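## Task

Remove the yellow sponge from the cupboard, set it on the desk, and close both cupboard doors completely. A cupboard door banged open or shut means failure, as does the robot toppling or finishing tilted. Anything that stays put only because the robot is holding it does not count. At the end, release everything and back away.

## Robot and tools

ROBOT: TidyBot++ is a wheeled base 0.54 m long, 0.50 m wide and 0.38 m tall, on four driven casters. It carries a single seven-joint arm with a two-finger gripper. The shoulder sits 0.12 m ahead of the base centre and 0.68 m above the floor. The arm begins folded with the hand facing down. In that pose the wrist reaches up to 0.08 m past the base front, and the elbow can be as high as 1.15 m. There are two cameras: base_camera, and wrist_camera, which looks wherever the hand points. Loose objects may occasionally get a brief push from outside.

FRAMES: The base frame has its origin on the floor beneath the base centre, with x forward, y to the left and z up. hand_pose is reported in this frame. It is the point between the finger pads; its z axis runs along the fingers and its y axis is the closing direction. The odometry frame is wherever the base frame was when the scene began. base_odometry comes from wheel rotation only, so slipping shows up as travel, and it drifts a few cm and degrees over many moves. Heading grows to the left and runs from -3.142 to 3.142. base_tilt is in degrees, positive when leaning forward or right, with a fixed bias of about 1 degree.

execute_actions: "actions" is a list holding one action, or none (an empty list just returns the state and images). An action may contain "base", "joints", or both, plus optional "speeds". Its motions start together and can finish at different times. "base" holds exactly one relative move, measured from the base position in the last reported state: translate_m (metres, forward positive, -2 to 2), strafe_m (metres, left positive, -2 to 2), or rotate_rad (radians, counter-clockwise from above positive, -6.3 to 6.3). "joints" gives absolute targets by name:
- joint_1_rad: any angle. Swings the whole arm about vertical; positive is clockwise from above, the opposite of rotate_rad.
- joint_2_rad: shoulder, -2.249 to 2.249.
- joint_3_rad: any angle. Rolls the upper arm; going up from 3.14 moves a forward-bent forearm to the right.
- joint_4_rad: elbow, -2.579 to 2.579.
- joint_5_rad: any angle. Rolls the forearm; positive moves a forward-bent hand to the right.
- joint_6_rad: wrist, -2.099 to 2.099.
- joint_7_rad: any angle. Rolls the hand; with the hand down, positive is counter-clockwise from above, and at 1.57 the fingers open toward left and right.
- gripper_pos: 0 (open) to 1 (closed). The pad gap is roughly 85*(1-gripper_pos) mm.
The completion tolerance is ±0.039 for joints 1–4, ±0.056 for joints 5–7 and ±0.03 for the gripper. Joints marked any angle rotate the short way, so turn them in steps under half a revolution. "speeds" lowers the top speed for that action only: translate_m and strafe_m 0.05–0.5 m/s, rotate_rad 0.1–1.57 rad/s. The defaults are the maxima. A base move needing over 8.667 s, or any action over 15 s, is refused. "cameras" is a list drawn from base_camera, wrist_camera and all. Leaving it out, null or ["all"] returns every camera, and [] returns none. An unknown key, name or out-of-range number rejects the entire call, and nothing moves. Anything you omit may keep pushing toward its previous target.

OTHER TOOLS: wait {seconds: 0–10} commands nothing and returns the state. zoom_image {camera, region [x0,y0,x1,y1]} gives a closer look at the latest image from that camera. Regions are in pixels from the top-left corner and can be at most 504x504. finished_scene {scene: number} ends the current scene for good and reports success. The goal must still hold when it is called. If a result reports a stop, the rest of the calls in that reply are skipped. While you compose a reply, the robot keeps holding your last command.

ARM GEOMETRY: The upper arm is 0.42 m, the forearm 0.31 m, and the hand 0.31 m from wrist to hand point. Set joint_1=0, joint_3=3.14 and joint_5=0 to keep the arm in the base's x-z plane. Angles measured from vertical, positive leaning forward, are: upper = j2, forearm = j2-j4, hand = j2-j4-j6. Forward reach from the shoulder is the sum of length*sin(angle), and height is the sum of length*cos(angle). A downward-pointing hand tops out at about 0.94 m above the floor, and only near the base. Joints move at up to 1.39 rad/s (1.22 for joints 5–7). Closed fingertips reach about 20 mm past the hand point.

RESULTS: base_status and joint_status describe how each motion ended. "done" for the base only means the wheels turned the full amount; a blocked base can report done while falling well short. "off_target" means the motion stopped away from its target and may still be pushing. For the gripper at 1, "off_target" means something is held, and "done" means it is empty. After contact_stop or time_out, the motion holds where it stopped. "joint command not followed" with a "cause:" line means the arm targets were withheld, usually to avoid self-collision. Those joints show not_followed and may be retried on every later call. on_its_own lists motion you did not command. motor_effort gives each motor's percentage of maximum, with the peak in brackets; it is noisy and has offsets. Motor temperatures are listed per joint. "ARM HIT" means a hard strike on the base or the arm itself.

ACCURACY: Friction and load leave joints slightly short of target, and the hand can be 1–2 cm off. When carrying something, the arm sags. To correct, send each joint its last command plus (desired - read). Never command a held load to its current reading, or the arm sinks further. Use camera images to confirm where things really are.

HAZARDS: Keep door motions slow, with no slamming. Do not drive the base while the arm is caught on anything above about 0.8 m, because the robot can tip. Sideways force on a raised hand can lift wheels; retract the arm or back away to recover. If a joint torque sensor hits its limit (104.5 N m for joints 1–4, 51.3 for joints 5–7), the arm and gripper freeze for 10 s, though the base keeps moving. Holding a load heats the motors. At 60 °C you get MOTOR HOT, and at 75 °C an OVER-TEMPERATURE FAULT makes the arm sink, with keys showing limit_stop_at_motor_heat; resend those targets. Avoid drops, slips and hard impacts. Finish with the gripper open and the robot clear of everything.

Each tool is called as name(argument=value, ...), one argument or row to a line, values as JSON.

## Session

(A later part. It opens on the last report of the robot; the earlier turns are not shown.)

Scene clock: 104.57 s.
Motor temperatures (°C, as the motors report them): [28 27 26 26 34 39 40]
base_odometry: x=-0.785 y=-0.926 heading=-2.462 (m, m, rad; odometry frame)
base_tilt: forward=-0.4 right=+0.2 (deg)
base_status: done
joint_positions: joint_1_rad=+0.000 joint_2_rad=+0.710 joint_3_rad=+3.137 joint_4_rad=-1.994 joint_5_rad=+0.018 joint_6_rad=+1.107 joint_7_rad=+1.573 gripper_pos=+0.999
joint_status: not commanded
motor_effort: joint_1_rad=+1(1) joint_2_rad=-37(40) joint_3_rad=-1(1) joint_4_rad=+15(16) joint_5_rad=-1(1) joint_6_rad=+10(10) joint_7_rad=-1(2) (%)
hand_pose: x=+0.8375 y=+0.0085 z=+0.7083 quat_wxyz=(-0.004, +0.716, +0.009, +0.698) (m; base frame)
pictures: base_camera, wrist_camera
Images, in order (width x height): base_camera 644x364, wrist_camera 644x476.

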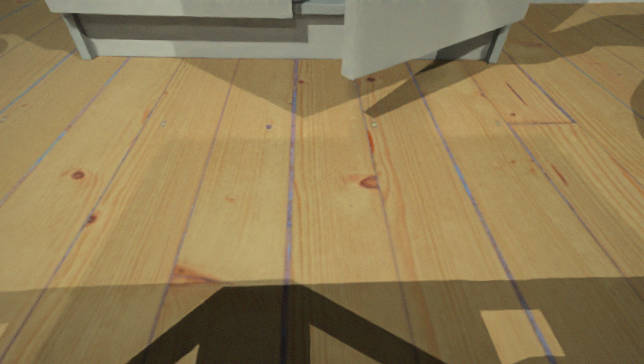

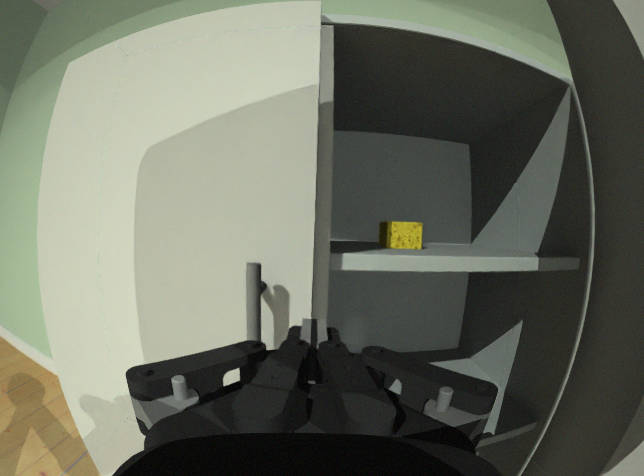

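Inside. Sweep right.

execute_actions(
  actions=[
    {"base":{"strafe_m":-0.3},"speeds":{"strafe_m":0.06}},
  ],
)

Scene clock: 112.10 s.
Motor temperatures (°C, as the motors report them): [28 27 26 26 34 39 40]
base_odometry: x=-0.973 y=-0.693 heading=-2.459 (m, m, rad; odometry frame)
base_tilt: forward=-0.4 right=+0.1 (deg)
base_status: done
joint_positions: joint_1_rad=-0.180 joint_2_rad=+0.700 joint_3_rad=+3.015 joint_4_rad=-2.023 joint_5_rad=+0.081 joint_6_rad=+1.112 joint_7_rad=+1.573 gripper_pos=+0.999
joint_status: not commanded
motor_effort: joint_1_rad=+33(39) joint_2_rad=-34(38) joint_3_rad=+22(26) joint_4_rad=+19(22) joint_5_rad=-17(19) joint_6_rad=+8(10) joint_7_rad=-7(8) (%)
hand_pose: x=+0.7937 y=+0.2146 z=+0.7092 quat_wxyz=(-0.138, +0.710, +0.110, +0.682) (m; base frame)
pictures: base_camera, wrist_camera
Images, in order (width x height): base_camera 644x364, wrist_camera 644x476.

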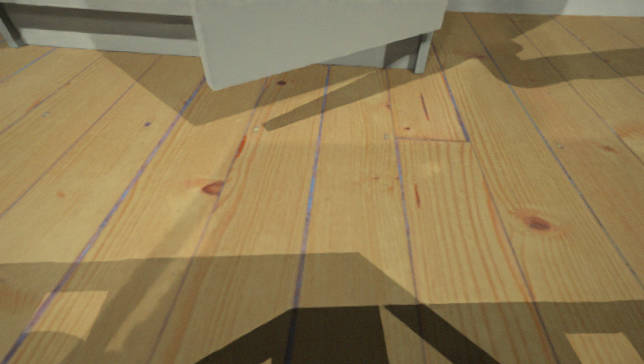

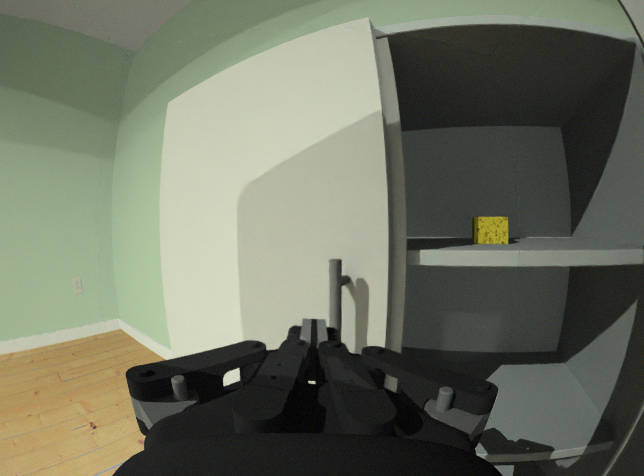

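execute_actions(
  actions=[
    {"base":{"strafe_m":0.2},"speeds":{"strafe_m":0.15}},
  ],
  cameras=[],
)

execute_actions(
  actions=[
    {"base":{"translate_m":-0.25},"joints":{"joint_1_rad":0,"joint_3_rad":3.14,"joint_5_rad":0}},
  ],
)

Scene clock: 120.27 s.
Motor temperatures (°C, as the motors report them): [28 27 26 26 34 39 40]
base_odometry: x=-0.847 y=-0.848 heading=-2.459 (m, m, rad; odometry frame)
base_tilt: forward=-0.4 right=+0.2 (deg)
base_status: done
joint_positions: joint_1_rad=-0.004 joint_2_rad=+0.699 joint_3_rad=+3.131 joint_4_rad=-2.013 joint_5_rad=+0.037 joint_6_rad=+1.112 joint_7_rad=+1.573 gripper_pos=+0.999
joint_status: not commanded
motor_effort: joint_1_rad=+0(31) joint_2_rad=-37(38) joint_3_rad=-1(20) joint_4_rad=+14(21) joint_5_rad=-1(16) joint_6_rad=+9(9) joint_7_rad=-1(7) (%)
hand_pose: x=+0.8313 y=+0.0204 z=+0.7089 quat_wxyz=(-0.012, +0.717, +0.020, +0.696) (m; base frame)
pictures: none
No camera images: the call's "cameras" was empty. Leave "cameras" out to get every camera's image.

Scene clock: 122.07 s.
Motor temperatures (°C, as the motors report them): [28 27 26 26 34 39 40]
base_odometry: x=-0.653 y=-0.691 heading=-2.459 (m, m, rad; odometry frame)
base_tilt: forward=-0.4 right=+0.2 (deg)
base_status: done
joint_positions: joint_1_rad=-0.004 joint_2_rad=+0.699 joint_3_rad=+3.131 joint_4_rad=-2.009 joint_5_rad=+0.037 joint_6_rad=+1.112 joint_7_rad=+1.573 gripper_pos=+0.999
joint_status: all done
motor_effort: joint_1_rad=+0(0) joint_2_rad=-37(41) joint_3_rad=-1(1) joint_4_rad=+14(17) joint_5_rad=-1(2) joint_6_rad=+9(10) joint_7_rad=-1(1) (%)
hand_pose: x=+0.8326 y=+0.0204 z=+0.7108 quat_wxyz=(-0.012, +0.716, +0.020, +0.698) (m; base frame)
pictures: base_camera, wrist_camera
Images, in order (width x height): base_camera 644x364, wrist_camera 644x476.

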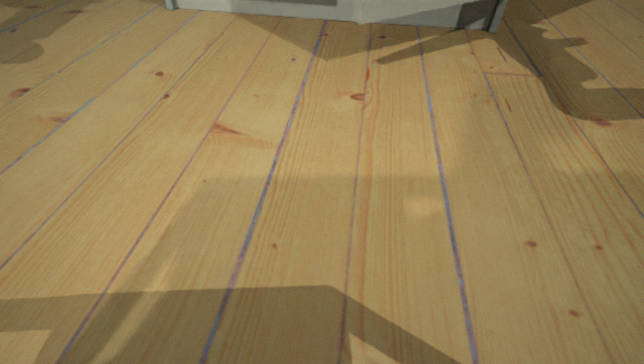

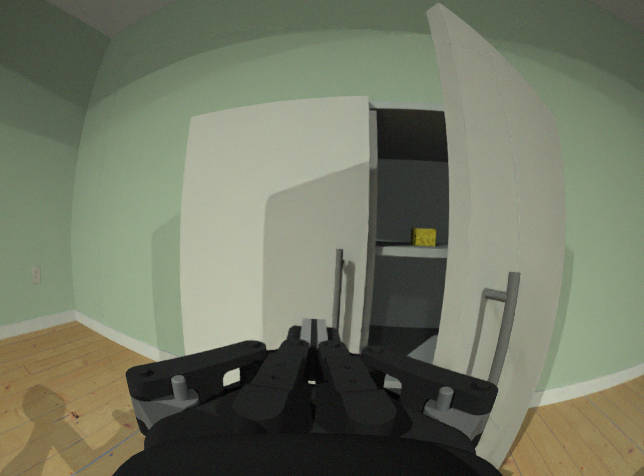

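execute_actions(
  actions=[
    {"base":{"rotate_rad":-0.33},"joints":{"joint_2_rad":0.6,"joint_4_rad":-1.89,"joint_5_rad":0,"joint_6_rad":0.92,"gripper_pos":0}},
  ],
)

Scene clock: 136.60 s.
Motor temperatures (°C, as the motors report them): [28 27 26 26 34 39 40]
base_odometry: x=-0.653 y=-0.691 heading=-2.789 (m, m, rad; odometry frame)
base_tilt: forward=-0.4 right=+0.1 (deg)
base_status: done
joint_positions: joint_1_rad=+0.003 joint_2_rad=+0.608 joint_3_rad=+3.145 joint_4_rad=-1.892 joint_5_rad=+0.032 joint_6_rad=+0.953 joint_7_rad=+1.573 gripper_pos=+0.000
joint_status: all done
motor_effort: joint_1_rad=+0(5) joint_2_rad=-37(40) joint_3_rad=-1(5) joint_4_rad=+18(18) joint_5_rad=-1(0) joint_6_rad=+9(9) joint_7_rad=-1(2) (%)
hand_pose: x=+0.8587 y=+0.0058 z=+0.7825 quat_wxyz=(+0.001, +0.699, +0.015, +0.715) (m; base frame)
pictures: base_camera, wrist_camera
Images, in order (width x height): base_camera 644x364, wrist_camera 644x476.

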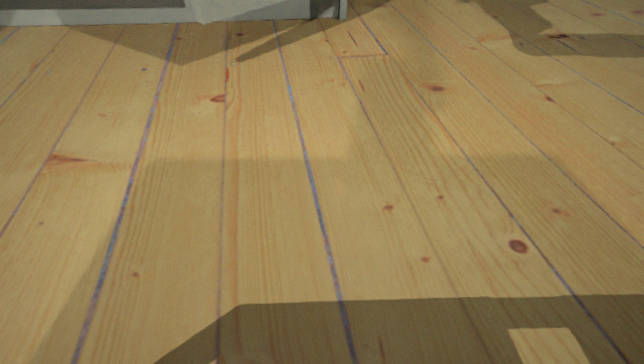

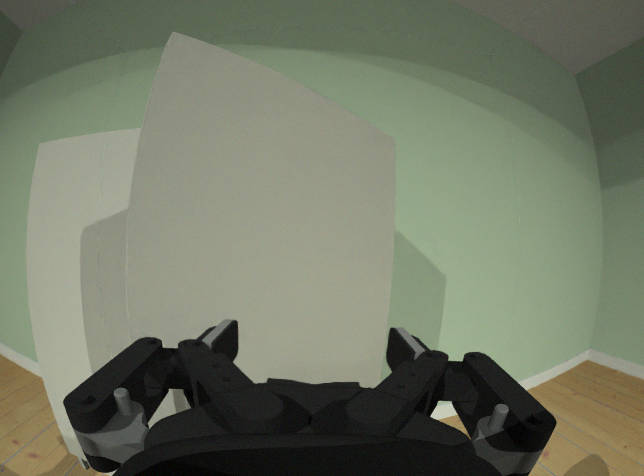

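execute_actions(
  actions=[
    {"base":{"strafe_m":0.36},"joints":{"joint_6_rad":0.89}},
  ],
)

Scene clock: 140.60 s.
Motor temperatures (°C, as the motors report them): [28 27 26 26 34 39 40]
base_odometry: x=-0.529 y=-1.029 heading=-2.790 (m, m, rad; odometry frame)
base_tilt: forward=-0.4 right=+0.2 (deg)
base_status: done
joint_positions: joint_1_rad=-0.006 joint_2_rad=+0.608 joint_3_rad=+3.144 joint_4_rad=-1.892 joint_5_rad=+0.032 joint_6_rad=+0.919 joint_7_rad=+1.573 gripper_pos=+0.000
joint_status: all done
motor_effort: joint_1_rad=+0(3) joint_2_rad=-37(38) joint_3_rad=-1(3) joint_4_rad=+18(18) joint_5_rad=-1(1) joint_6_rad=+9(9) joint_7_rad=-1(1) (%)
hand_pose: x=+0.8587 y=+0.0119 z=+0.7720 quat_wxyz=(-0.002, +0.710, +0.019, +0.703) (m; base frame)
pictures: base_camera, wrist_camera
Images, in order (width x height): base_camera 644x364, wrist_camera 644x476.

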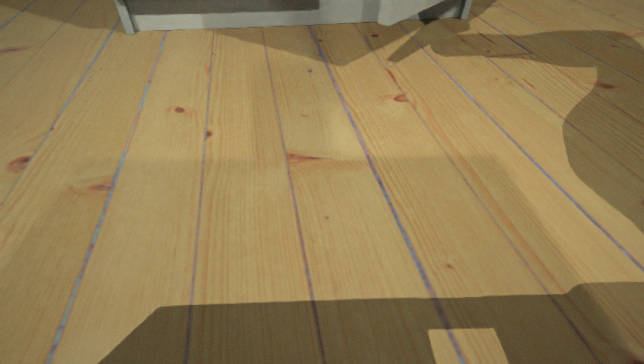

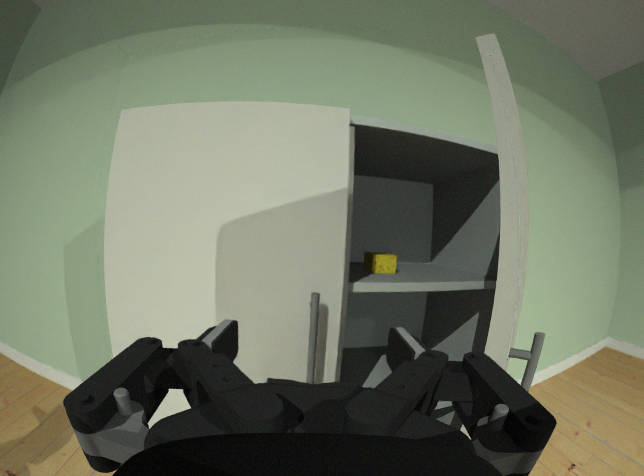

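execute_actions(
  actions=[
    {"base":{"strafe_m":-0.13}},
  ],
  cameras=[],
)

execute_actions(
  actions=[
    {"base":{"translate_m":0.25},"speeds":{"translate_m":0.2}},
  ],
)

Scene clock: 146.33 s.
Motor temperatures (°C, as the motors report them): [28 27 26 26 34 39 40]
base_odometry: x=-0.574 y=-0.907 heading=-2.789 (m, m, rad; odometry frame)
base_tilt: forward=-0.4 right=+0.2 (deg)
base_status: done
joint_positions: joint_1_rad=+0.003 joint_2_rad=+0.608 joint_3_rad=+3.144 joint_4_rad=-1.892 joint_5_rad=+0.032 joint_6_rad=+0.919 joint_7_rad=+1.573 gripper_pos=+0.000
joint_status: not commanded
motor_effort: joint_1_rad=+0(3) joint_2_rad=-37(38) joint_3_rad=-1(2) joint_4_rad=+18(17) joint_5_rad=-1(1) joint_6_rad=+9(9) joint_7_rad=-1(1) (%)
hand_pose: x=+0.8588 y=+0.0055 z=+0.7720 quat_wxyz=(+0.001, +0.711, +0.015, +0.703) (m; base frame)
pictures: none
No camera images: the call's "cameras" was empty. Leave "cameras" out to get every camera's image.

Scene clock: 148.37 s.
Motor temperatures (°C, as the motors report them): [28 27 26 26 34 39 40]
base_odometry: x=-0.808 y=-0.993 heading=-2.789 (m, m, rad; odometry frame)
base_tilt: forward=-0.4 right=+0.2 (deg)
base_status: done
joint_positions: joint_1_rad=-0.033 joint_2_rad=+0.604 joint_3_rad=+3.122 joint_4_rad=-1.898 joint_5_rad=+0.031 joint_6_rad=+0.918 joint_7_rad=+1.573 gripper_pos=+0.000
joint_status: not commanded
motor_effort: joint_1_rad=+7(10) joint_2_rad=-37(39) joint_3_rad=+5(9) joint_4_rad=+18(25) joint_5_rad=-5(7) joint_6_rad=+9(10) joint_7_rad=-1(2) (%)
hand_pose: x=+0.8552 y=+0.0441 z=+0.7720 quat_wxyz=(-0.023, +0.711, +0.030, +0.702) (m; base frame)
pictures: base_camera, wrist_camera
Images, in order (width x height): base_camera 644x364, wrist_camera 644x476.

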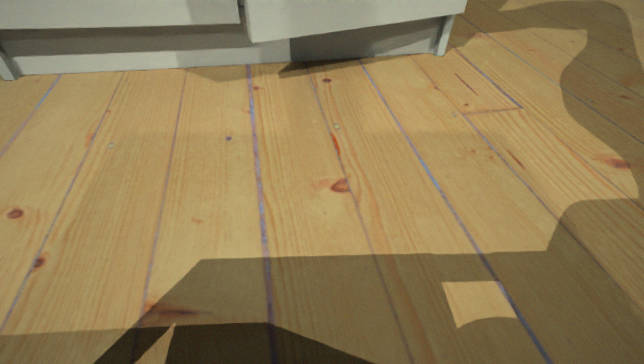

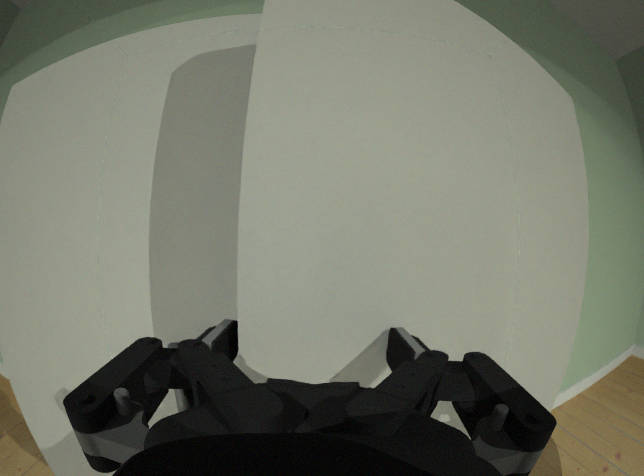

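execute_actions(
  actions=[
    {"base":{"translate_m":-0.2},"joints":{"joint_1_rad":0,"joint_2_rad":0.69,"joint_3_rad":3.14,"joint_4_rad":-2.0,"joint_6_rad":1.08},"speeds":{"translate_m":0.2}},
  ],
)

Scene clock: 153.80 s.
Motor temperatures (°C, as the motors report them): [28 27 26 26 34 39 40]
base_odometry: x=-0.620 y=-0.924 heading=-2.789 (m, m, rad; odometry frame)
base_tilt: forward=-0.4 right=+0.2 (deg)
base_status: done
joint_positions: joint_1_rad=-0.005 joint_2_rad=+0.683 joint_3_rad=+3.128 joint_4_rad=-1.998 joint_5_rad=+0.031 joint_6_rad=+1.048 joint_7_rad=+1.573 gripper_pos=+0.000
joint_status: all done
motor_effort: joint_1_rad=+0(7) joint_2_rad=-37(40) joint_3_rad=-1(5) joint_4_rad=+14(17) joint_5_rad=-1(5) joint_6_rad=+9(10) joint_7_rad=-1(1) (%)
hand_pose: x=+0.8344 y=+0.0204 z=+0.7076 quat_wxyz=(-0.012, +0.728, +0.018, +0.685) (m; base frame)
pictures: base_camera, wrist_camera
Images, in order (width x height): base_camera 644x364, wrist_camera 644x476.

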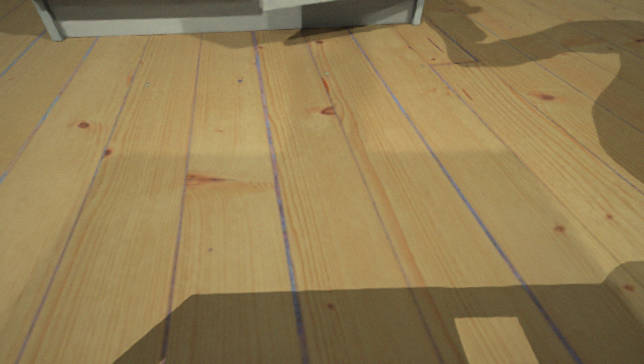

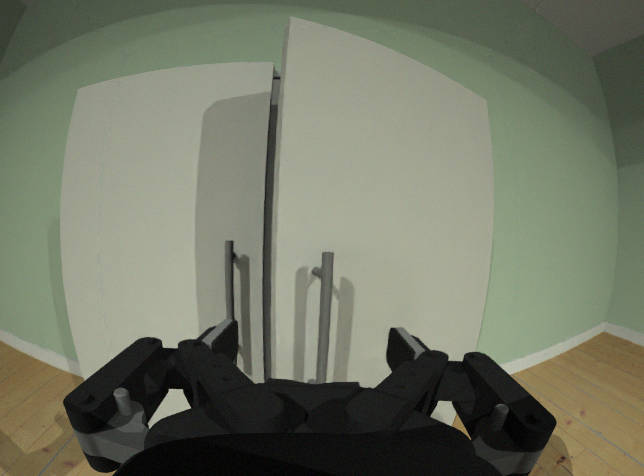

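execute_actions(
  actions=[
    {"base":{"rotate_rad":0.55},"joints":{"joint_6_rad":1.11}},
  ],
  cameras=[],
)

execute_actions(
  actions=[
    {"base":{"strafe_m":-0.45}},
  ],
)

Scene clock: 163.97 s.
Motor temperatures (°C, as the motors report them): [28 28 26 26 34 39 40]
base_odometry: x=-0.620 y=-0.924 heading=-2.239 (m, m, rad; odometry frame)
base_tilt: forward=-0.4 right=+0.2 (deg)
base_status: done
joint_positions: joint_1_rad=-0.008 joint_2_rad=+0.683 joint_3_rad=+3.133 joint_4_rad=-1.998 joint_5_rad=+0.031 joint_6_rad=+1.081 joint_7_rad=+1.573 gripper_pos=+0.000
joint_status: all done
motor_effort: joint_1_rad=+0(5) joint_2_rad=-37(39) joint_3_rad=-1(4) joint_4_rad=+15(16) joint_5_rad=-1(2) joint_6_rad=+9(10) joint_7_rad=-1(1) (%)
hand_pose: x=+0.8349 y=+0.0201 z=+0.7177 quat_wxyz=(-0.011, +0.717, +0.019, +0.697) (m; base frame)
pictures: none
No camera images: the call's "cameras" was empty. Leave "cameras" out to get every camera's image.

Scene clock: 166.23 s.
Motor temperatures (°C, as the motors report them): [28 28 26 26 34 39 40]
base_odometry: x=-0.974 y=-0.645 heading=-2.239 (m, m, rad; odometry frame)
base_tilt: forward=-0.4 right=+0.1 (deg)
base_status: done
joint_positions: joint_1_rad=+0.005 joint_2_rad=+0.683 joint_3_rad=+3.134 joint_4_rad=-1.998 joint_5_rad=+0.031 joint_6_rad=+1.081 joint_7_rad=+1.573 gripper_pos=+0.000
joint_status: not commanded
motor_effort: joint_1_rad=+0(4) joint_2_rad=-37(37) joint_3_rad=-1(3) joint_4_rad=+15(15) joint_5_rad=-1(0) joint_6_rad=+9(9) joint_7_rad=-1(2) (%)
hand_pose: x=+0.8352 y=+0.0106 z=+0.7177 quat_wxyz=(-0.006, +0.717, +0.014, +0.697) (m; base frame)
pictures: base_camera, wrist_camera
Images, in order (width x height): base_camera 644x364, wrist_camera 644x476.

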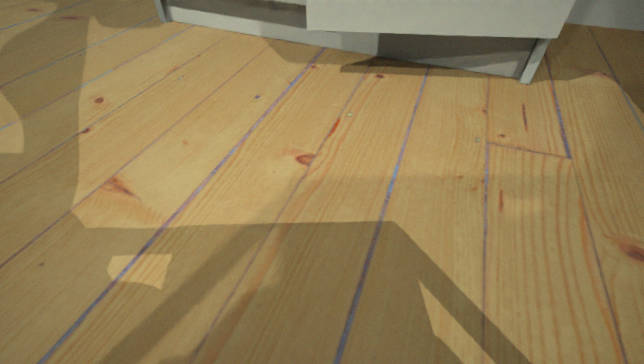

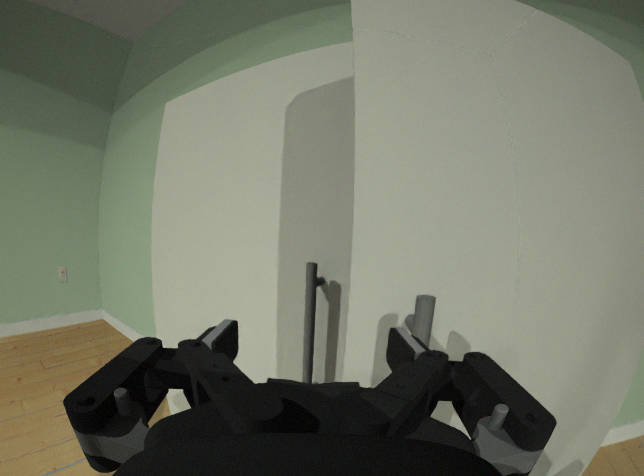

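execute_actions(
  actions=[
    {"base":{"translate_m":-0.08}},
  ],
  cameras=[],
)

execute_actions(
  actions=[
    {"base":{"strafe_m":-0.075}},
  ],
)

Scene clock: 172.93 s.
Motor temperatures (°C, as the motors report them): [28 28 26 26 34 39 40]
base_odometry: x=-0.924 y=-0.583 heading=-2.239 (m, m, rad; odometry frame)
base_tilt: forward=-0.4 right=+0.2 (deg)
base_status: done
joint_positions: joint_1_rad=+0.005 joint_2_rad=+0.683 joint_3_rad=+3.134 joint_4_rad=-1.999 joint_5_rad=+0.031 joint_6_rad=+1.081 joint_7_rad=+1.573 gripper_pos=+0.000
joint_status: not commanded
motor_effort: joint_1_rad=+0(0) joint_2_rad=-37(40) joint_3_rad=-1(2) joint_4_rad=+15(16) joint_5_rad=-1(1) joint_6_rad=+9(10) joint_7_rad=-1(1) (%)
hand_pose: x=+0.8348 y=+0.0106 z=+0.7172 quat_wxyz=(-0.006, +0.718, +0.014, +0.696) (m; base frame)
pictures: none
No camera images: the call's "cameras" was empty. Leave "cameras" out to get every camera's image.

Scene clock: 174.17 s.
Motor temperatures (°C, as the motors report them): [28 28 26 26 34 39 40]
base_odometry: x=-0.983 y=-0.536 heading=-2.239 (m, m, rad; odometry frame)
base_tilt: forward=-0.4 right=+0.2 (deg)
base_status: done
joint_positions: joint_1_rad=+0.006 joint_2_rad=+0.683 joint_3_rad=+3.135 joint_4_rad=-1.999 joint_5_rad=+0.031 joint_6_rad=+1.081 joint_7_rad=+1.573 gripper_pos=+0.000
joint_status: not commanded
motor_effort: joint_1_rad=+0(4) joint_2_rad=-37(37) joint_3_rad=-1(3) joint_4_rad=+15(15) joint_5_rad=-1(0) joint_6_rad=+9(10) joint_7_rad=-1(1) (%)
hand_pose: x=+0.8348 y=+0.0089 z=+0.7171 quat_wxyz=(-0.005, +0.718, +0.014, +0.696) (m; base frame)
pictures: base_camera, wrist_camera
Images, in order (width x height): base_camera 644x364, wrist_camera 644x476.

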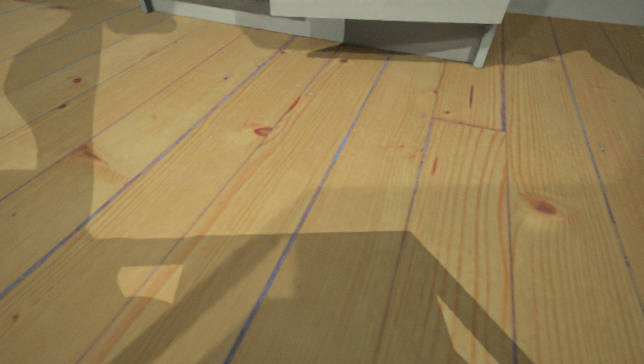

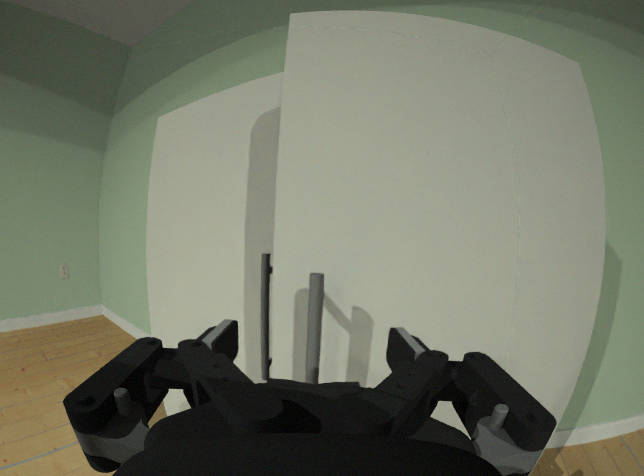

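execute_actions(
  actions=[
    {"base":{"translate_m":0.11},"speeds":{"translate_m":0.1}},
  ],
)

execute_actions(
  actions=[
    {"joints":{"gripper_pos":1}},
  ],
)

Scene clock: 178.30 s.
Motor temperatures (°C, as the motors report them): [28 28 26 26 34 39 40]
base_odometry: x=-1.052 y=-0.622 heading=-2.239 (m, m, rad; odometry frame)
base_tilt: forward=-0.4 right=+0.2 (deg)
base_status: done
joint_positions: joint_1_rad=+0.006 joint_2_rad=+0.683 joint_3_rad=+3.135 joint_4_rad=-1.999 joint_5_rad=+0.031 joint_6_rad=+1.081 joint_7_rad=+1.573 gripper_pos=+0.000
joint_status: not commanded
motor_effort: joint_1_rad=+0(1) joint_2_rad=-37(39) joint_3_rad=-1(1) joint_4_rad=+15(16) joint_5_rad=-1(2) joint_6_rad=+9(9) joint_7_rad=-1(1) (%)
hand_pose: x=+0.8349 y=+0.0089 z=+0.7172 quat_wxyz=(-0.005, +0.718, +0.014, +0.696) (m; base frame)
pictures: base_camera, wrist_camera
Images, in order (width x height): base_camera 644x364, wrist_camera 644x476.

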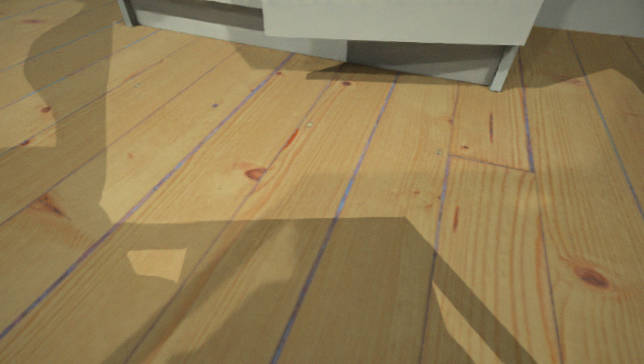

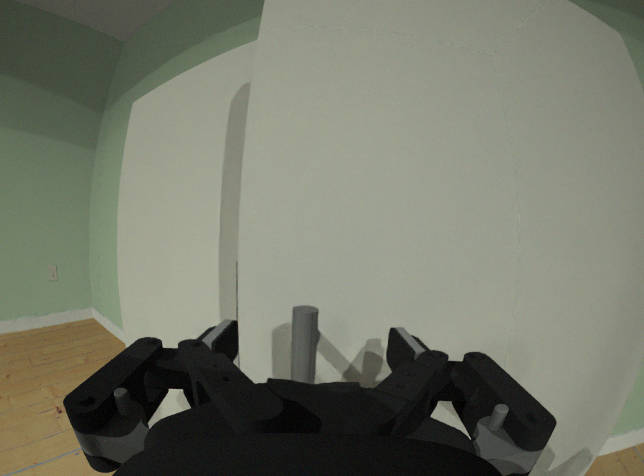

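Scene clock: 179.40 s.
Motor temperatures (°C, as the motors report them): [28 28 26 26 34 39 40]
base_odometry: x=-1.052 y=-0.622 heading=-2.239 (m, m, rad; odometry frame)
base_tilt: forward=-0.4 right=+0.2 (deg)
base_status: not commanded
joint_positions: joint_1_rad=-0.001 joint_2_rad=+0.683 joint_3_rad=+3.133 joint_4_rad=-2.000 joint_5_rad=+0.026 joint_6_rad=+1.082 joint_7_rad=+1.573 gripper_pos=+0.886
joint_status: gripper_pos off_target (ended at +0.886, target +1.000)
motor_effort: joint_1_rad=+0(7) joint_2_rad=-36(37) joint_3_rad=-1(4) joint_4_rad=+16(18) joint_5_rad=+0(6) joint_6_rad=+8(9) joint_7_rad=-3(3) (%)
hand_pose: x=+0.8346 y=+0.0133 z=+0.7172 quat_wxyz=(-0.008, +0.718, +0.014, +0.696) (m; base frame)
pictures: base_camera, wrist_camera
Images, in order (width x height): base_camera 644x364, wrist_camera 644x476.

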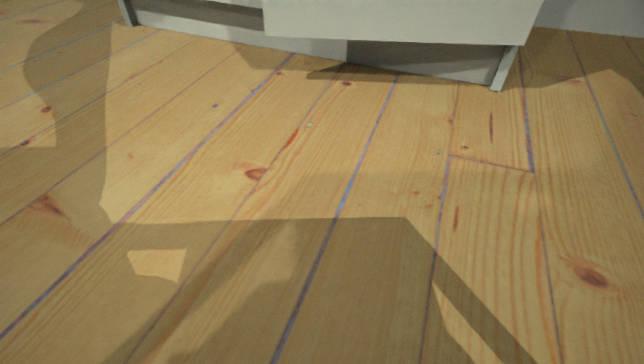

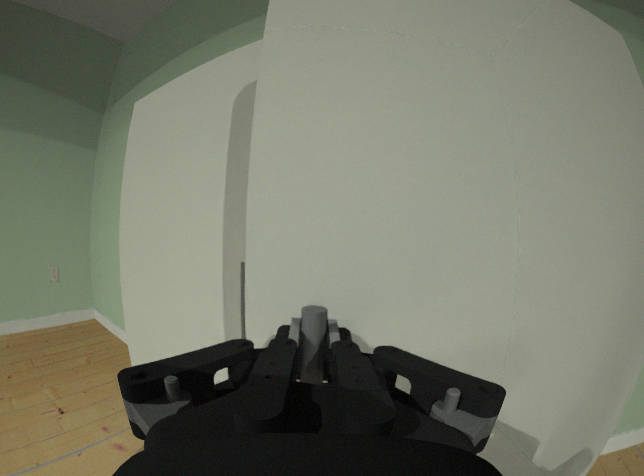

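execute_actions(
  actions=[
    {"base":{"translate_m":-0.14},"speeds":{"translate_m":0.06}},
  ],
  cameras=[],
)

execute_actions(
  actions=[
    {"base":{"strafe_m":-0.06},"speeds":{"strafe_m":0.06}},
  ],
  cameras=[],
)

execute_actions(
  actions=[
    {"base":{"translate_m":-0.1},"speeds":{"translate_m":0.06}},
  ],
  cameras=[],
)

execute_actions(
  actions=[
    {"base":{"strafe_m":-0.08},"speeds":{"strafe_m":0.06}},
  ],
  cameras=[],
)

execute_actions(
  actions=[
    {"base":{"translate_m":-0.05},"speeds":{"translate_m":0.06}},
  ],
)

Scene clock: 188.43 s.
Motor temperatures (°C, as the motors report them): [28 28 26 26 34 39 40]
base_odometry: x=-0.965 y=-0.512 heading=-2.239 (m, m, rad; odometry frame)
base_tilt: forward=-0.4 right=+0.2 (deg)
base_status: done
joint_positions: joint_1_rad=+0.012 joint_2_rad=+0.689 joint_3_rad=+3.139 joint_4_rad=-1.989 joint_5_rad=+0.026 joint_6_rad=+1.083 joint_7_rad=+1.573 gripper_pos=+0.888
joint_status: not commanded
motor_effort: joint_1_rad=-3(6) joint_2_rad=-42(43) joint_3_rad=-2(5) joint_4_rad=+11(18) joint_5_rad=-4(4) joint_6_rad=+12(13) joint_7_rad=+0(3) (%)
hand_pose: x=+0.8382 y=+0.0012 z=+0.7174 quat_wxyz=(+0.000, +0.716, +0.009, +0.698) (m; base frame)
pictures: none
No camera images: the call's "cameras" was empty. Leave "cameras" out to get every camera's image.

Scene clock: 189.93 s.
Motor temperatures (°C, as the motors report them): [28 28 26 26 34 39 40]
base_odometry: x=-1.012 y=-0.475 heading=-2.239 (m, m, rad; odometry frame)
base_tilt: forward=-0.4 right=+0.1 (deg)
base_status: done
joint_positions: joint_1_rad=-0.045 joint_2_rad=+0.690 joint_3_rad=+3.112 joint_4_rad=-1.990 joint_5_rad=+0.026 joint_6_rad=+1.083 joint_7_rad=+1.573 gripper_pos=+0.888
joint_status: not commanded
motor_effort: joint_1_rad=+9(12) joint_2_rad=-37(42) joint_3_rad=+6(8) joint_4_rad=+14(16) joint_5_rad=-8(10) joint_6_rad=+9(12) joint_7_rad=-2(0) (%)
hand_pose: x=+0.8353 y=+0.0566 z=+0.7172 quat_wxyz=(-0.034, +0.716, +0.031, +0.697) (m; base frame)
pictures: none
No camera images: the call's "cameras" was empty. Leave "cameras" out to get every camera's image.

Scene clock: 192.10 s.
Motor temperatures (°C, as the motors report them): [28 28 26 26 34 39 40]
base_odometry: x=-0.950 y=-0.397 heading=-2.239 (m, m, rad; odometry frame)
base_tilt: forward=-0.4 right=+0.2 (deg)
base_status: done
joint_positions: joint_1_rad=+0.006 joint_2_rad=+0.702 joint_3_rad=+3.132 joint_4_rad=-1.970 joint_5_rad=+0.026 joint_6_rad=+1.083 joint_7_rad=+1.570 gripper_pos=+0.888
joint_status: not commanded
motor_effort: joint_1_rad=-1(10) joint_2_rad=-44(46) joint_3_rad=-1(7) joint_4_rad=+7(14) joint_5_rad=-7(9) joint_6_rad=+12(14) joint_7_rad=+1(1) (%)
hand_pose: x=+0.8440 y=+0.0096 z=+0.7175 quat_wxyz=(-0.007, +0.713, +0.010, +0.701) (m; base frame)
pictures: none
No camera images: the call's "cameras" was empty. Leave "cameras" out to get every camera's image.

Scene clock: 193.93 s.
Motor temperatures (°C, as the motors report them): [28 28 26 26 34 39 40]
base_odometry: x=-1.013 y=-0.347 heading=-2.239 (m, m, rad; odometry frame)
base_tilt: forward=-0.4 right=+0.2 (deg)
base_status: done
joint_positions: joint_1_rad=-0.061 joint_2_rad=+0.702 joint_3_rad=+3.096 joint_4_rad=-1.973 joint_5_rad=+0.045 joint_6_rad=+1.084 joint_7_rad=+1.570 gripper_pos=+0.888
joint_status: not commanded
motor_effort: joint_1_rad=+12(15) joint_2_rad=-37(44) joint_3_rad=+8(11) joint_4_rad=+11(14) joint_5_rad=-12(14) joint_6_rad=+9(13) joint_7_rad=+0(1) (%)
hand_pose: x=+0.8382 y=+0.0812 z=+0.7171 quat_wxyz=(-0.051, +0.712, +0.045, +0.698) (m; base frame)
pictures: none
No camera images: the call's "cameras" was empty. Leave "cameras" out to get every camera's image.

Scene clock: 195.30 s.
Motor temperatures (°C, as the motors report them): [28 28 26 26 34 39 40]
base_odometry: x=-0.982 y=-0.308 heading=-2.239 (m, m, rad; odometry frame)
base_tilt: forward=-0.4 right=+0.2 (deg)
base_status: done
joint_positions: joint_1_rad=-0.020 joint_2_rad=+0.693 joint_3_rad=+3.113 joint_4_rad=-1.986 joint_5_rad=+0.043 joint_6_rad=+1.085 joint_7_rad=+1.570 gripper_pos=+0.902
joint_status: not commanded
motor_effort: joint_1_rad=+2(12) joint_2_rad=-36(43) joint_3_rad=+1(9) joint_4_rad=+12(14) joint_5_rad=-3(12) joint_6_rad=+8(12) joint_7_rad=-1(0) (%)
hand_pose: x=+0.8376 y=+0.0424 z=+0.7172 quat_wxyz=(-0.028, +0.715, +0.029, +0.698) (m; base frame)
pictures: base_camera, wrist_camera
Images, in order (width x height): base_camera 644x364, wrist_camera 644x476.

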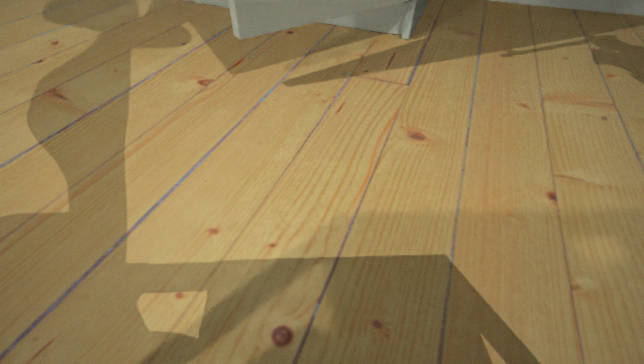

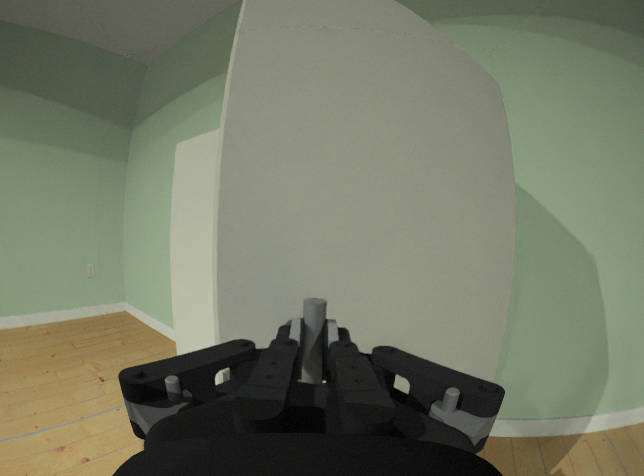

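execute_actions(
  actions=[
    {"base":{"strafe_m":-0.09},"speeds":{"strafe_m":0.06}},
  ],
  cameras=[],
)

execute_actions(
  actions=[
    {"base":{"translate_m":-0.03},"speeds":{"translate_m":0.06}},
  ],
  cameras=[],
)

execute_actions(
  actions=[
    {"joints":{"gripper_pos":0.5,"joint_1_rad":-0.04,"joint_3_rad":3.12}},
  ],
  cameras=[],
)

execute_actions(
  actions=[
    {"base":{"translate_m":-0.25},"speeds":{"translate_m":0.2}},
  ],
)

Scene clock: 201.87 s.
Motor temperatures (°C, as the motors report them): [28 28 26 26 34 39 40]
base_odometry: x=-1.053 y=-0.252 heading=-2.239 (m, m, rad; odometry frame)
base_tilt: forward=-0.5 right=+0.2 (deg)
base_status: done
joint_positions: joint_1_rad=-0.085 joint_2_rad=+0.689 joint_3_rad=+3.080 joint_4_rad=-1.999 joint_5_rad=+0.046 joint_6_rad=+1.091 joint_7_rad=+1.570 gripper_pos=+0.903
joint_status: not commanded
motor_effort: joint_1_rad=+17(19) joint_2_rad=-33(36) joint_3_rad=+12(14) joint_4_rad=+17(18) joint_5_rad=-13(14) joint_6_rad=+7(8) joint_7_rad=-3(3) (%)
hand_pose: x=+0.8265 y=+0.1071 z=+0.7170 quat_wxyz=(-0.068, +0.714, +0.055, +0.695) (m; base frame)
pictures: none
No camera images: the call's "cameras" was empty. Leave "cameras" out to get every camera's image.

Scene clock: 202.87 s.
Motor temperatures (°C, as the motors report them): [28 28 26 26 34 39 40]
base_odometry: x=-1.034 y=-0.229 heading=-2.239 (m, m, rad; odometry frame)
base_tilt: forward=-0.4 right=+0.1 (deg)
base_status: done
joint_positions: joint_1_rad=-0.043 joint_2_rad=+0.689 joint_3_rad=+3.096 joint_4_rad=-1.999 joint_5_rad=+0.046 joint_6_rad=+1.092 joint_7_rad=+1.570 gripper_pos=+0.903
joint_status: not commanded
motor_effort: joint_1_rad=+9(17) joint_2_rad=-35(36) joint_3_rad=+6(12) joint_4_rad=+15(17) joint_5_rad=-7(13) joint_6_rad=+8(10) joint_7_rad=-1(3) (%)
hand_pose: x=+0.8314 y=+0.0691 z=+0.7171 quat_wxyz=(-0.045, +0.715, +0.039, +0.697) (m; base frame)
pictures: none
No camera images: the call's "cameras" was empty. Leave "cameras" out to get every camera's image.

Scene clock: 203.70 s.
Motor temperatures (°C, as the motors report them): [28 28 26 26 34 39 40]
base_odometry: x=-1.034 y=-0.229 heading=-2.239 (m, m, rad; odometry frame)
base_tilt: forward=-0.5 right=+0.1 (deg)
base_status: not commanded
joint_positions: joint_1_rad=-0.040 joint_2_rad=+0.689 joint_3_rad=+3.107 joint_4_rad=-1.999 joint_5_rad=+0.040 joint_6_rad=+1.092 joint_7_rad=+1.570 gripper_pos=+0.500
joint_status: all done
motor_effort: joint_1_rad=+0(8) joint_2_rad=-37(38) joint_3_rad=-1(6) joint_4_rad=+14(16) joint_5_rad=-1(8) joint_6_rad=+9(9) joint_7_rad=-1(1) (%)
hand_pose: x=+0.8325 y=+0.0593 z=+0.7168 quat_wxyz=(-0.038, +0.715, +0.035, +0.697) (m; base frame)
pictures: none
No camera images: the call's "cameras" was empty. Leave "cameras" out to get every camera's image.

Scene clock: 205.73 s.
Motor temperatures (°C, as the motors report them): [28 28 26 26 34 39 40]
base_odometry: x=-0.879 y=-0.032 heading=-2.239 (m, m, rad; odometry frame)
base_tilt: forward=-0.4 right=+0.2 (deg)
base_status: done
joint_positions: joint_1_rad=-0.040 joint_2_rad=+0.689 joint_3_rad=+3.107 joint_4_rad=-1.999 joint_5_rad=+0.040 joint_6_rad=+1.092 joint_7_rad=+1.570 gripper_pos=+0.500
joint_status: not commanded
motor_effort: joint_1_rad=+0(0) joint_2_rad=-37(38) joint_3_rad=-1(2) joint_4_rad=+15(16) joint_5_rad=-1(1) joint_6_rad=+9(9) joint_7_rad=-1(1) (%)
hand_pose: x=+0.8324 y=+0.0593 z=+0.7167 quat_wxyz=(-0.038, +0.715, +0.035, +0.697) (m; base frame)
pictures: base_camera, wrist_camera
Images, in order (width x height): base_camera 644x364, wrist_camera 644x476.

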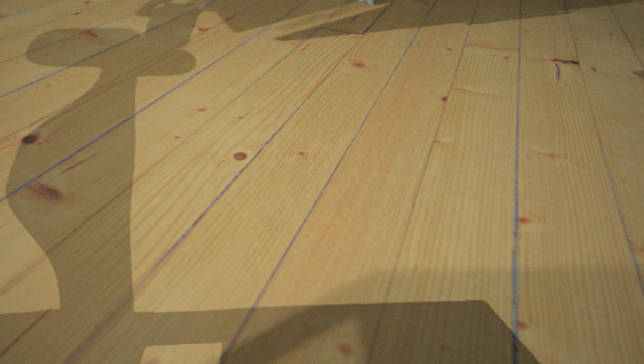

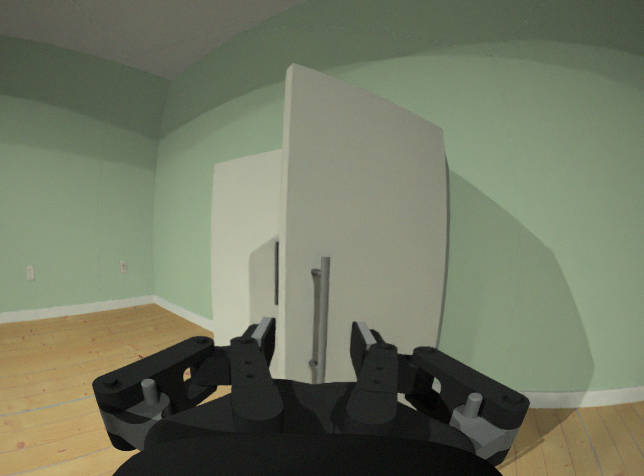

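execute_actions(
  actions=[
    {"base":{"rotate_rad":-0.5},"joints":{"joint_1_rad":0,"joint_2_rad":0.6,"joint_3_rad":3.14,"joint_4_rad":-1.89,"joint_5_rad":0,"joint_6_rad":0.89,"gripper_pos":0}},
  ],
  cameras=[],
)

execute_actions(
  actions=[
    {"base":{"strafe_m":0.7}},
  ],
)

Scene clock: 212.30 s.
Motor temperatures (°C, as the motors report them): [28 28 26 26 34 39 40]
base_odometry: x=-0.879 y=-0.032 heading=-2.739 (m, m, rad; odometry frame)
base_tilt: forward=-0.4 right=+0.2 (deg)
base_status: done
joint_positions: joint_1_rad=+0.003 joint_2_rad=+0.612 joint_3_rad=+3.143 joint_4_rad=-1.891 joint_5_rad=+0.032 joint_6_rad=+0.923 joint_7_rad=+1.570 gripper_pos=+0.000
joint_status: all done
motor_effort: joint_1_rad=+0(7) joint_2_rad=-37(39) joint_3_rad=-1(5) joint_4_rad=+17(18) joint_5_rad=-1(0) joint_6_rad=+9(10) joint_7_rad=-1(1) (%)
hand_pose: x=+0.8595 y=+0.0057 z=+0.7706 quat_wxyz=(+0.000, +0.710, +0.014, +0.704) (m; base frame)
pictures: none
No camera images: the call's "cameras" was empty. Leave "cameras" out to get every camera's image.

Scene clock: 215.07 s.
Motor temperatures (°C, as the motors report them): [28 28 26 26 34 39 40]
base_odometry: x=-0.605 y=-0.676 heading=-2.739 (m, m, rad; odometry frame)
base_tilt: forward=-0.4 right=+0.2 (deg)
base_status: done
joint_positions: joint_1_rad=-0.002 joint_2_rad=+0.612 joint_3_rad=+3.143 joint_4_rad=-1.891 joint_5_rad=+0.032 joint_6_rad=+0.923 joint_7_rad=+1.570 gripper_pos=+0.000
joint_status: not commanded
motor_effort: joint_1_rad=+1(4) joint_2_rad=-37(37) joint_3_rad=-1(3) joint_4_rad=+18(18) joint_5_rad=-1(2) joint_6_rad=+9(8) joint_7_rad=-1(1) (%)
hand_pose: x=+0.8594 y=+0.0097 z=+0.7706 quat_wxyz=(-0.002, +0.710, +0.016, +0.704) (m; base frame)
pictures: base_camera, wrist_camera
Images, in order (width x height): base_camera 644x364, wrist_camera 644x476.

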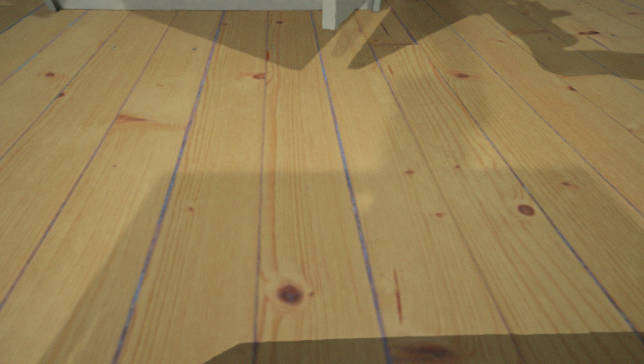

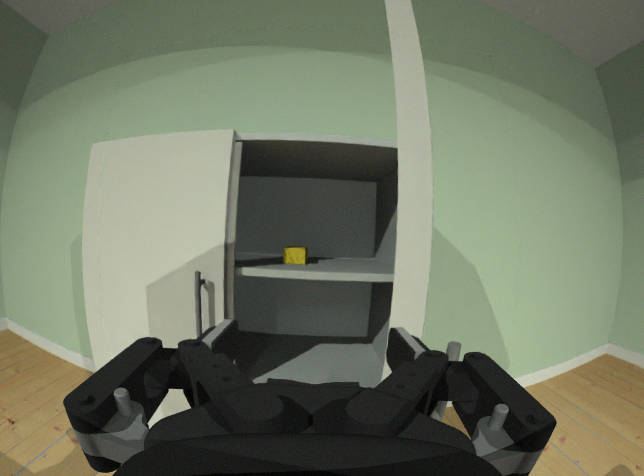

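execute_actions(
  actions=[
    {"base":{"strafe_m":0.14}},
  ],
  cameras=[],
)

execute_actions(
  actions=[
    {"base":{"rotate_rad":-0.07}},
  ],
  cameras=[],
)

execute_actions(
  actions=[
    {"base":{"translate_m":0.2},"speeds":{"translate_m":0.15}},
  ],
)

Scene clock: 222.93 s.
Motor temperatures (°C, as the motors report them): [28 28 26 26 34 39 40]
base_odometry: x=-0.550 y=-0.805 heading=-2.739 (m, m, rad; odometry frame)
base_tilt: forward=-0.4 right=+0.1 (deg)
base_status: done
joint_positions: joint_1_rad=-0.007 joint_2_rad=+0.612 joint_3_rad=+3.143 joint_4_rad=-1.891 joint_5_rad=+0.032 joint_6_rad=+0.923 joint_7_rad=+1.570 gripper_pos=+0.000
joint_status: not commanded
motor_effort: joint_1_rad=+0(4) joint_2_rad=-37(38) joint_3_rad=-1(2) joint_4_rad=+18(17) joint_5_rad=-2(2) joint_6_rad=+9(9) joint_7_rad=-1(1) (%)
hand_pose: x=+0.8594 y=+0.0132 z=+0.7706 quat_wxyz=(-0.004, +0.710, +0.018, +0.704) (m; base frame)
pictures: none
No camera images: the call's "cameras" was empty. Leave "cameras" out to get every camera's image.

Scene clock: 223.97 s.
Motor temperatures (°C, as the motors report them): [28 28 26 26 34 39 40]
base_odometry: x=-0.550 y=-0.805 heading=-2.809 (m, m, rad; odometry frame)
base_tilt: forward=-0.3 right=+0.2 (deg)
base_status: done
joint_positions: joint_1_rad=+0.005 joint_2_rad=+0.612 joint_3_rad=+3.144 joint_4_rad=-1.891 joint_5_rad=+0.032 joint_6_rad=+0.923 joint_7_rad=+1.570 gripper_pos=+0.000
joint_status: not commanded
motor_effort: joint_1_rad=+1(4) joint_2_rad=-37(37) joint_3_rad=-1(3) joint_4_rad=+18(18) joint_5_rad=-1(2) joint_6_rad=+9(9) joint_7_rad=-1(1) (%)
hand_pose: x=+0.8595 y=+0.0039 z=+0.7706 quat_wxyz=(+0.001, +0.711, +0.013, +0.704) (m; base frame)
pictures: none
No camera images: the call's "cameras" was empty. Leave "cameras" out to get every camera's image.

Scene clock: 225.97 s.
Motor temperatures (°C, as the motors report them): [28 28 26 26 34 39 40]
base_odometry: x=-0.739 y=-0.871 heading=-2.809 (m, m, rad; odometry frame)
base_tilt: forward=-0.4 right=+0.2 (deg)
base_status: done
joint_positions: joint_1_rad=+0.005 joint_2_rad=+0.612 joint_3_rad=+3.144 joint_4_rad=-1.891 joint_5_rad=+0.032 joint_6_rad=+0.921 joint_7_rad=+1.570 gripper_pos=+0.000
joint_status: not commanded
motor_effort: joint_1_rad=+0(2) joint_2_rad=-37(39) joint_3_rad=+0(2) joint_4_rad=+18(19) joint_5_rad=-1(1) joint_6_rad=+9(9) joint_7_rad=-2(1) (%)
hand_pose: x=+0.8595 y=+0.0039 z=+0.7705 quat_wxyz=(+0.001, +0.711, +0.013, +0.703) (m; base frame)
pictures: base_camera, wrist_camera
Images, in order (width x height): base_camera 644x364, wrist_camera 644x476.

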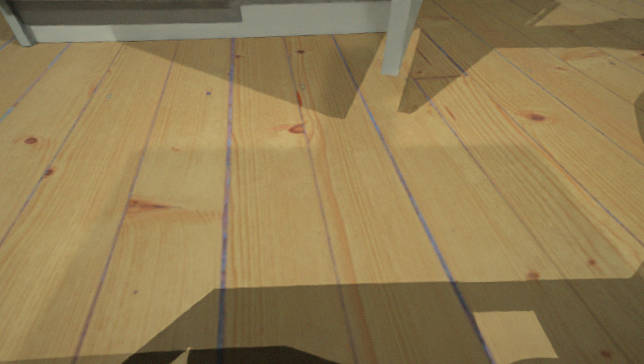

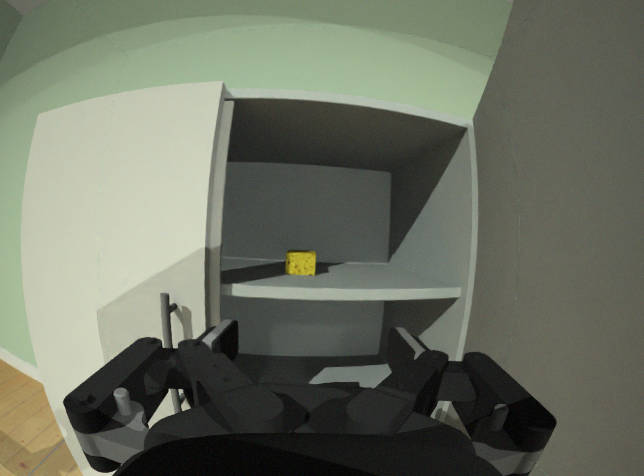

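execute_actions(
  actions=[
    {"base":{"strafe_m":0.02}},
  ],
  cameras=[],
)

execute_actions(
  actions=[
    {"base":{"translate_m":0.25},"speeds":{"translate_m":0.15}},
  ],
)

Scene clock: 233.70 s.
Motor temperatures (°C, as the motors report them): [28 28 26 26 34 39 40]
base_odometry: x=-0.733 y=-0.890 heading=-2.810 (m, m, rad; odometry frame)
base_tilt: forward=-0.4 right=+0.1 (deg)
base_status: done
joint_positions: joint_1_rad=-0.002 joint_2_rad=+0.612 joint_3_rad=+3.144 joint_4_rad=-1.891 joint_5_rad=+0.032 joint_6_rad=+0.921 joint_7_rad=+1.570 gripper_pos=+0.000
joint_status: not commanded
motor_effort: joint_1_rad=+0(3) joint_2_rad=-37(38) joint_3_rad=-1(3) joint_4_rad=+18(18) joint_5_rad=-2(0) joint_6_rad=+9(9) joint_7_rad=-2(1) (%)
hand_pose: x=+0.8594 y=+0.0096 z=+0.7705 quat_wxyz=(-0.002, +0.711, +0.016, +0.703) (m; base frame)
pictures: none
No camera images: the call's "cameras" was empty. Leave "cameras" out to get every camera's image.

Scene clock: 236.03 s.
Motor temperatures (°C, as the motors report them): [28 28 26 26 34 39 40]
base_odometry: x=-0.969 y=-0.971 heading=-2.809 (m, m, rad; odometry frame)
base_tilt: forward=-0.4 right=+0.2 (deg)
base_status: done
joint_positions: joint_1_rad=-0.002 joint_2_rad=+0.612 joint_3_rad=+3.144 joint_4_rad=-1.891 joint_5_rad=+0.032 joint_6_rad=+0.921 joint_7_rad=+1.570 gripper_pos=+0.000
joint_status: not commanded
motor_effort: joint_1_rad=+0(1) joint_2_rad=-37(39) joint_3_rad=-1(1) joint_4_rad=+18(19) joint_5_rad=-1(1) joint_6_rad=+8(8) joint_7_rad=-1(1) (%)
hand_pose: x=+0.8594 y=+0.0095 z=+0.7705 quat_wxyz=(-0.002, +0.711, +0.016, +0.703) (m; base frame)
pictures: base_camera, wrist_camera
Images, in order (width x height): base_camera 644x364, wrist_camera 644x476.

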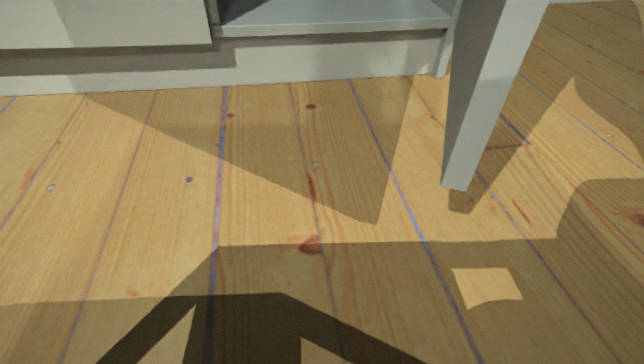

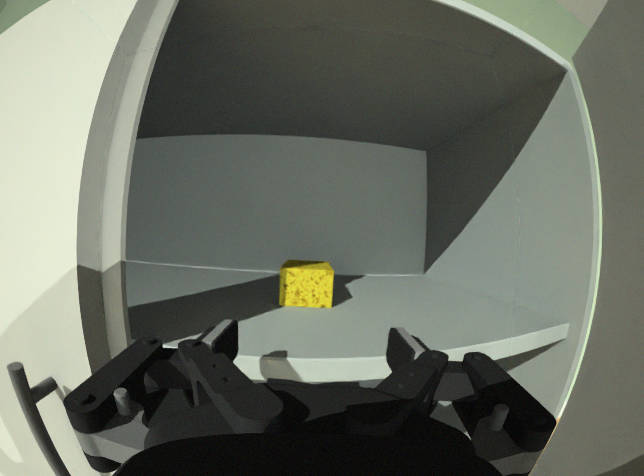

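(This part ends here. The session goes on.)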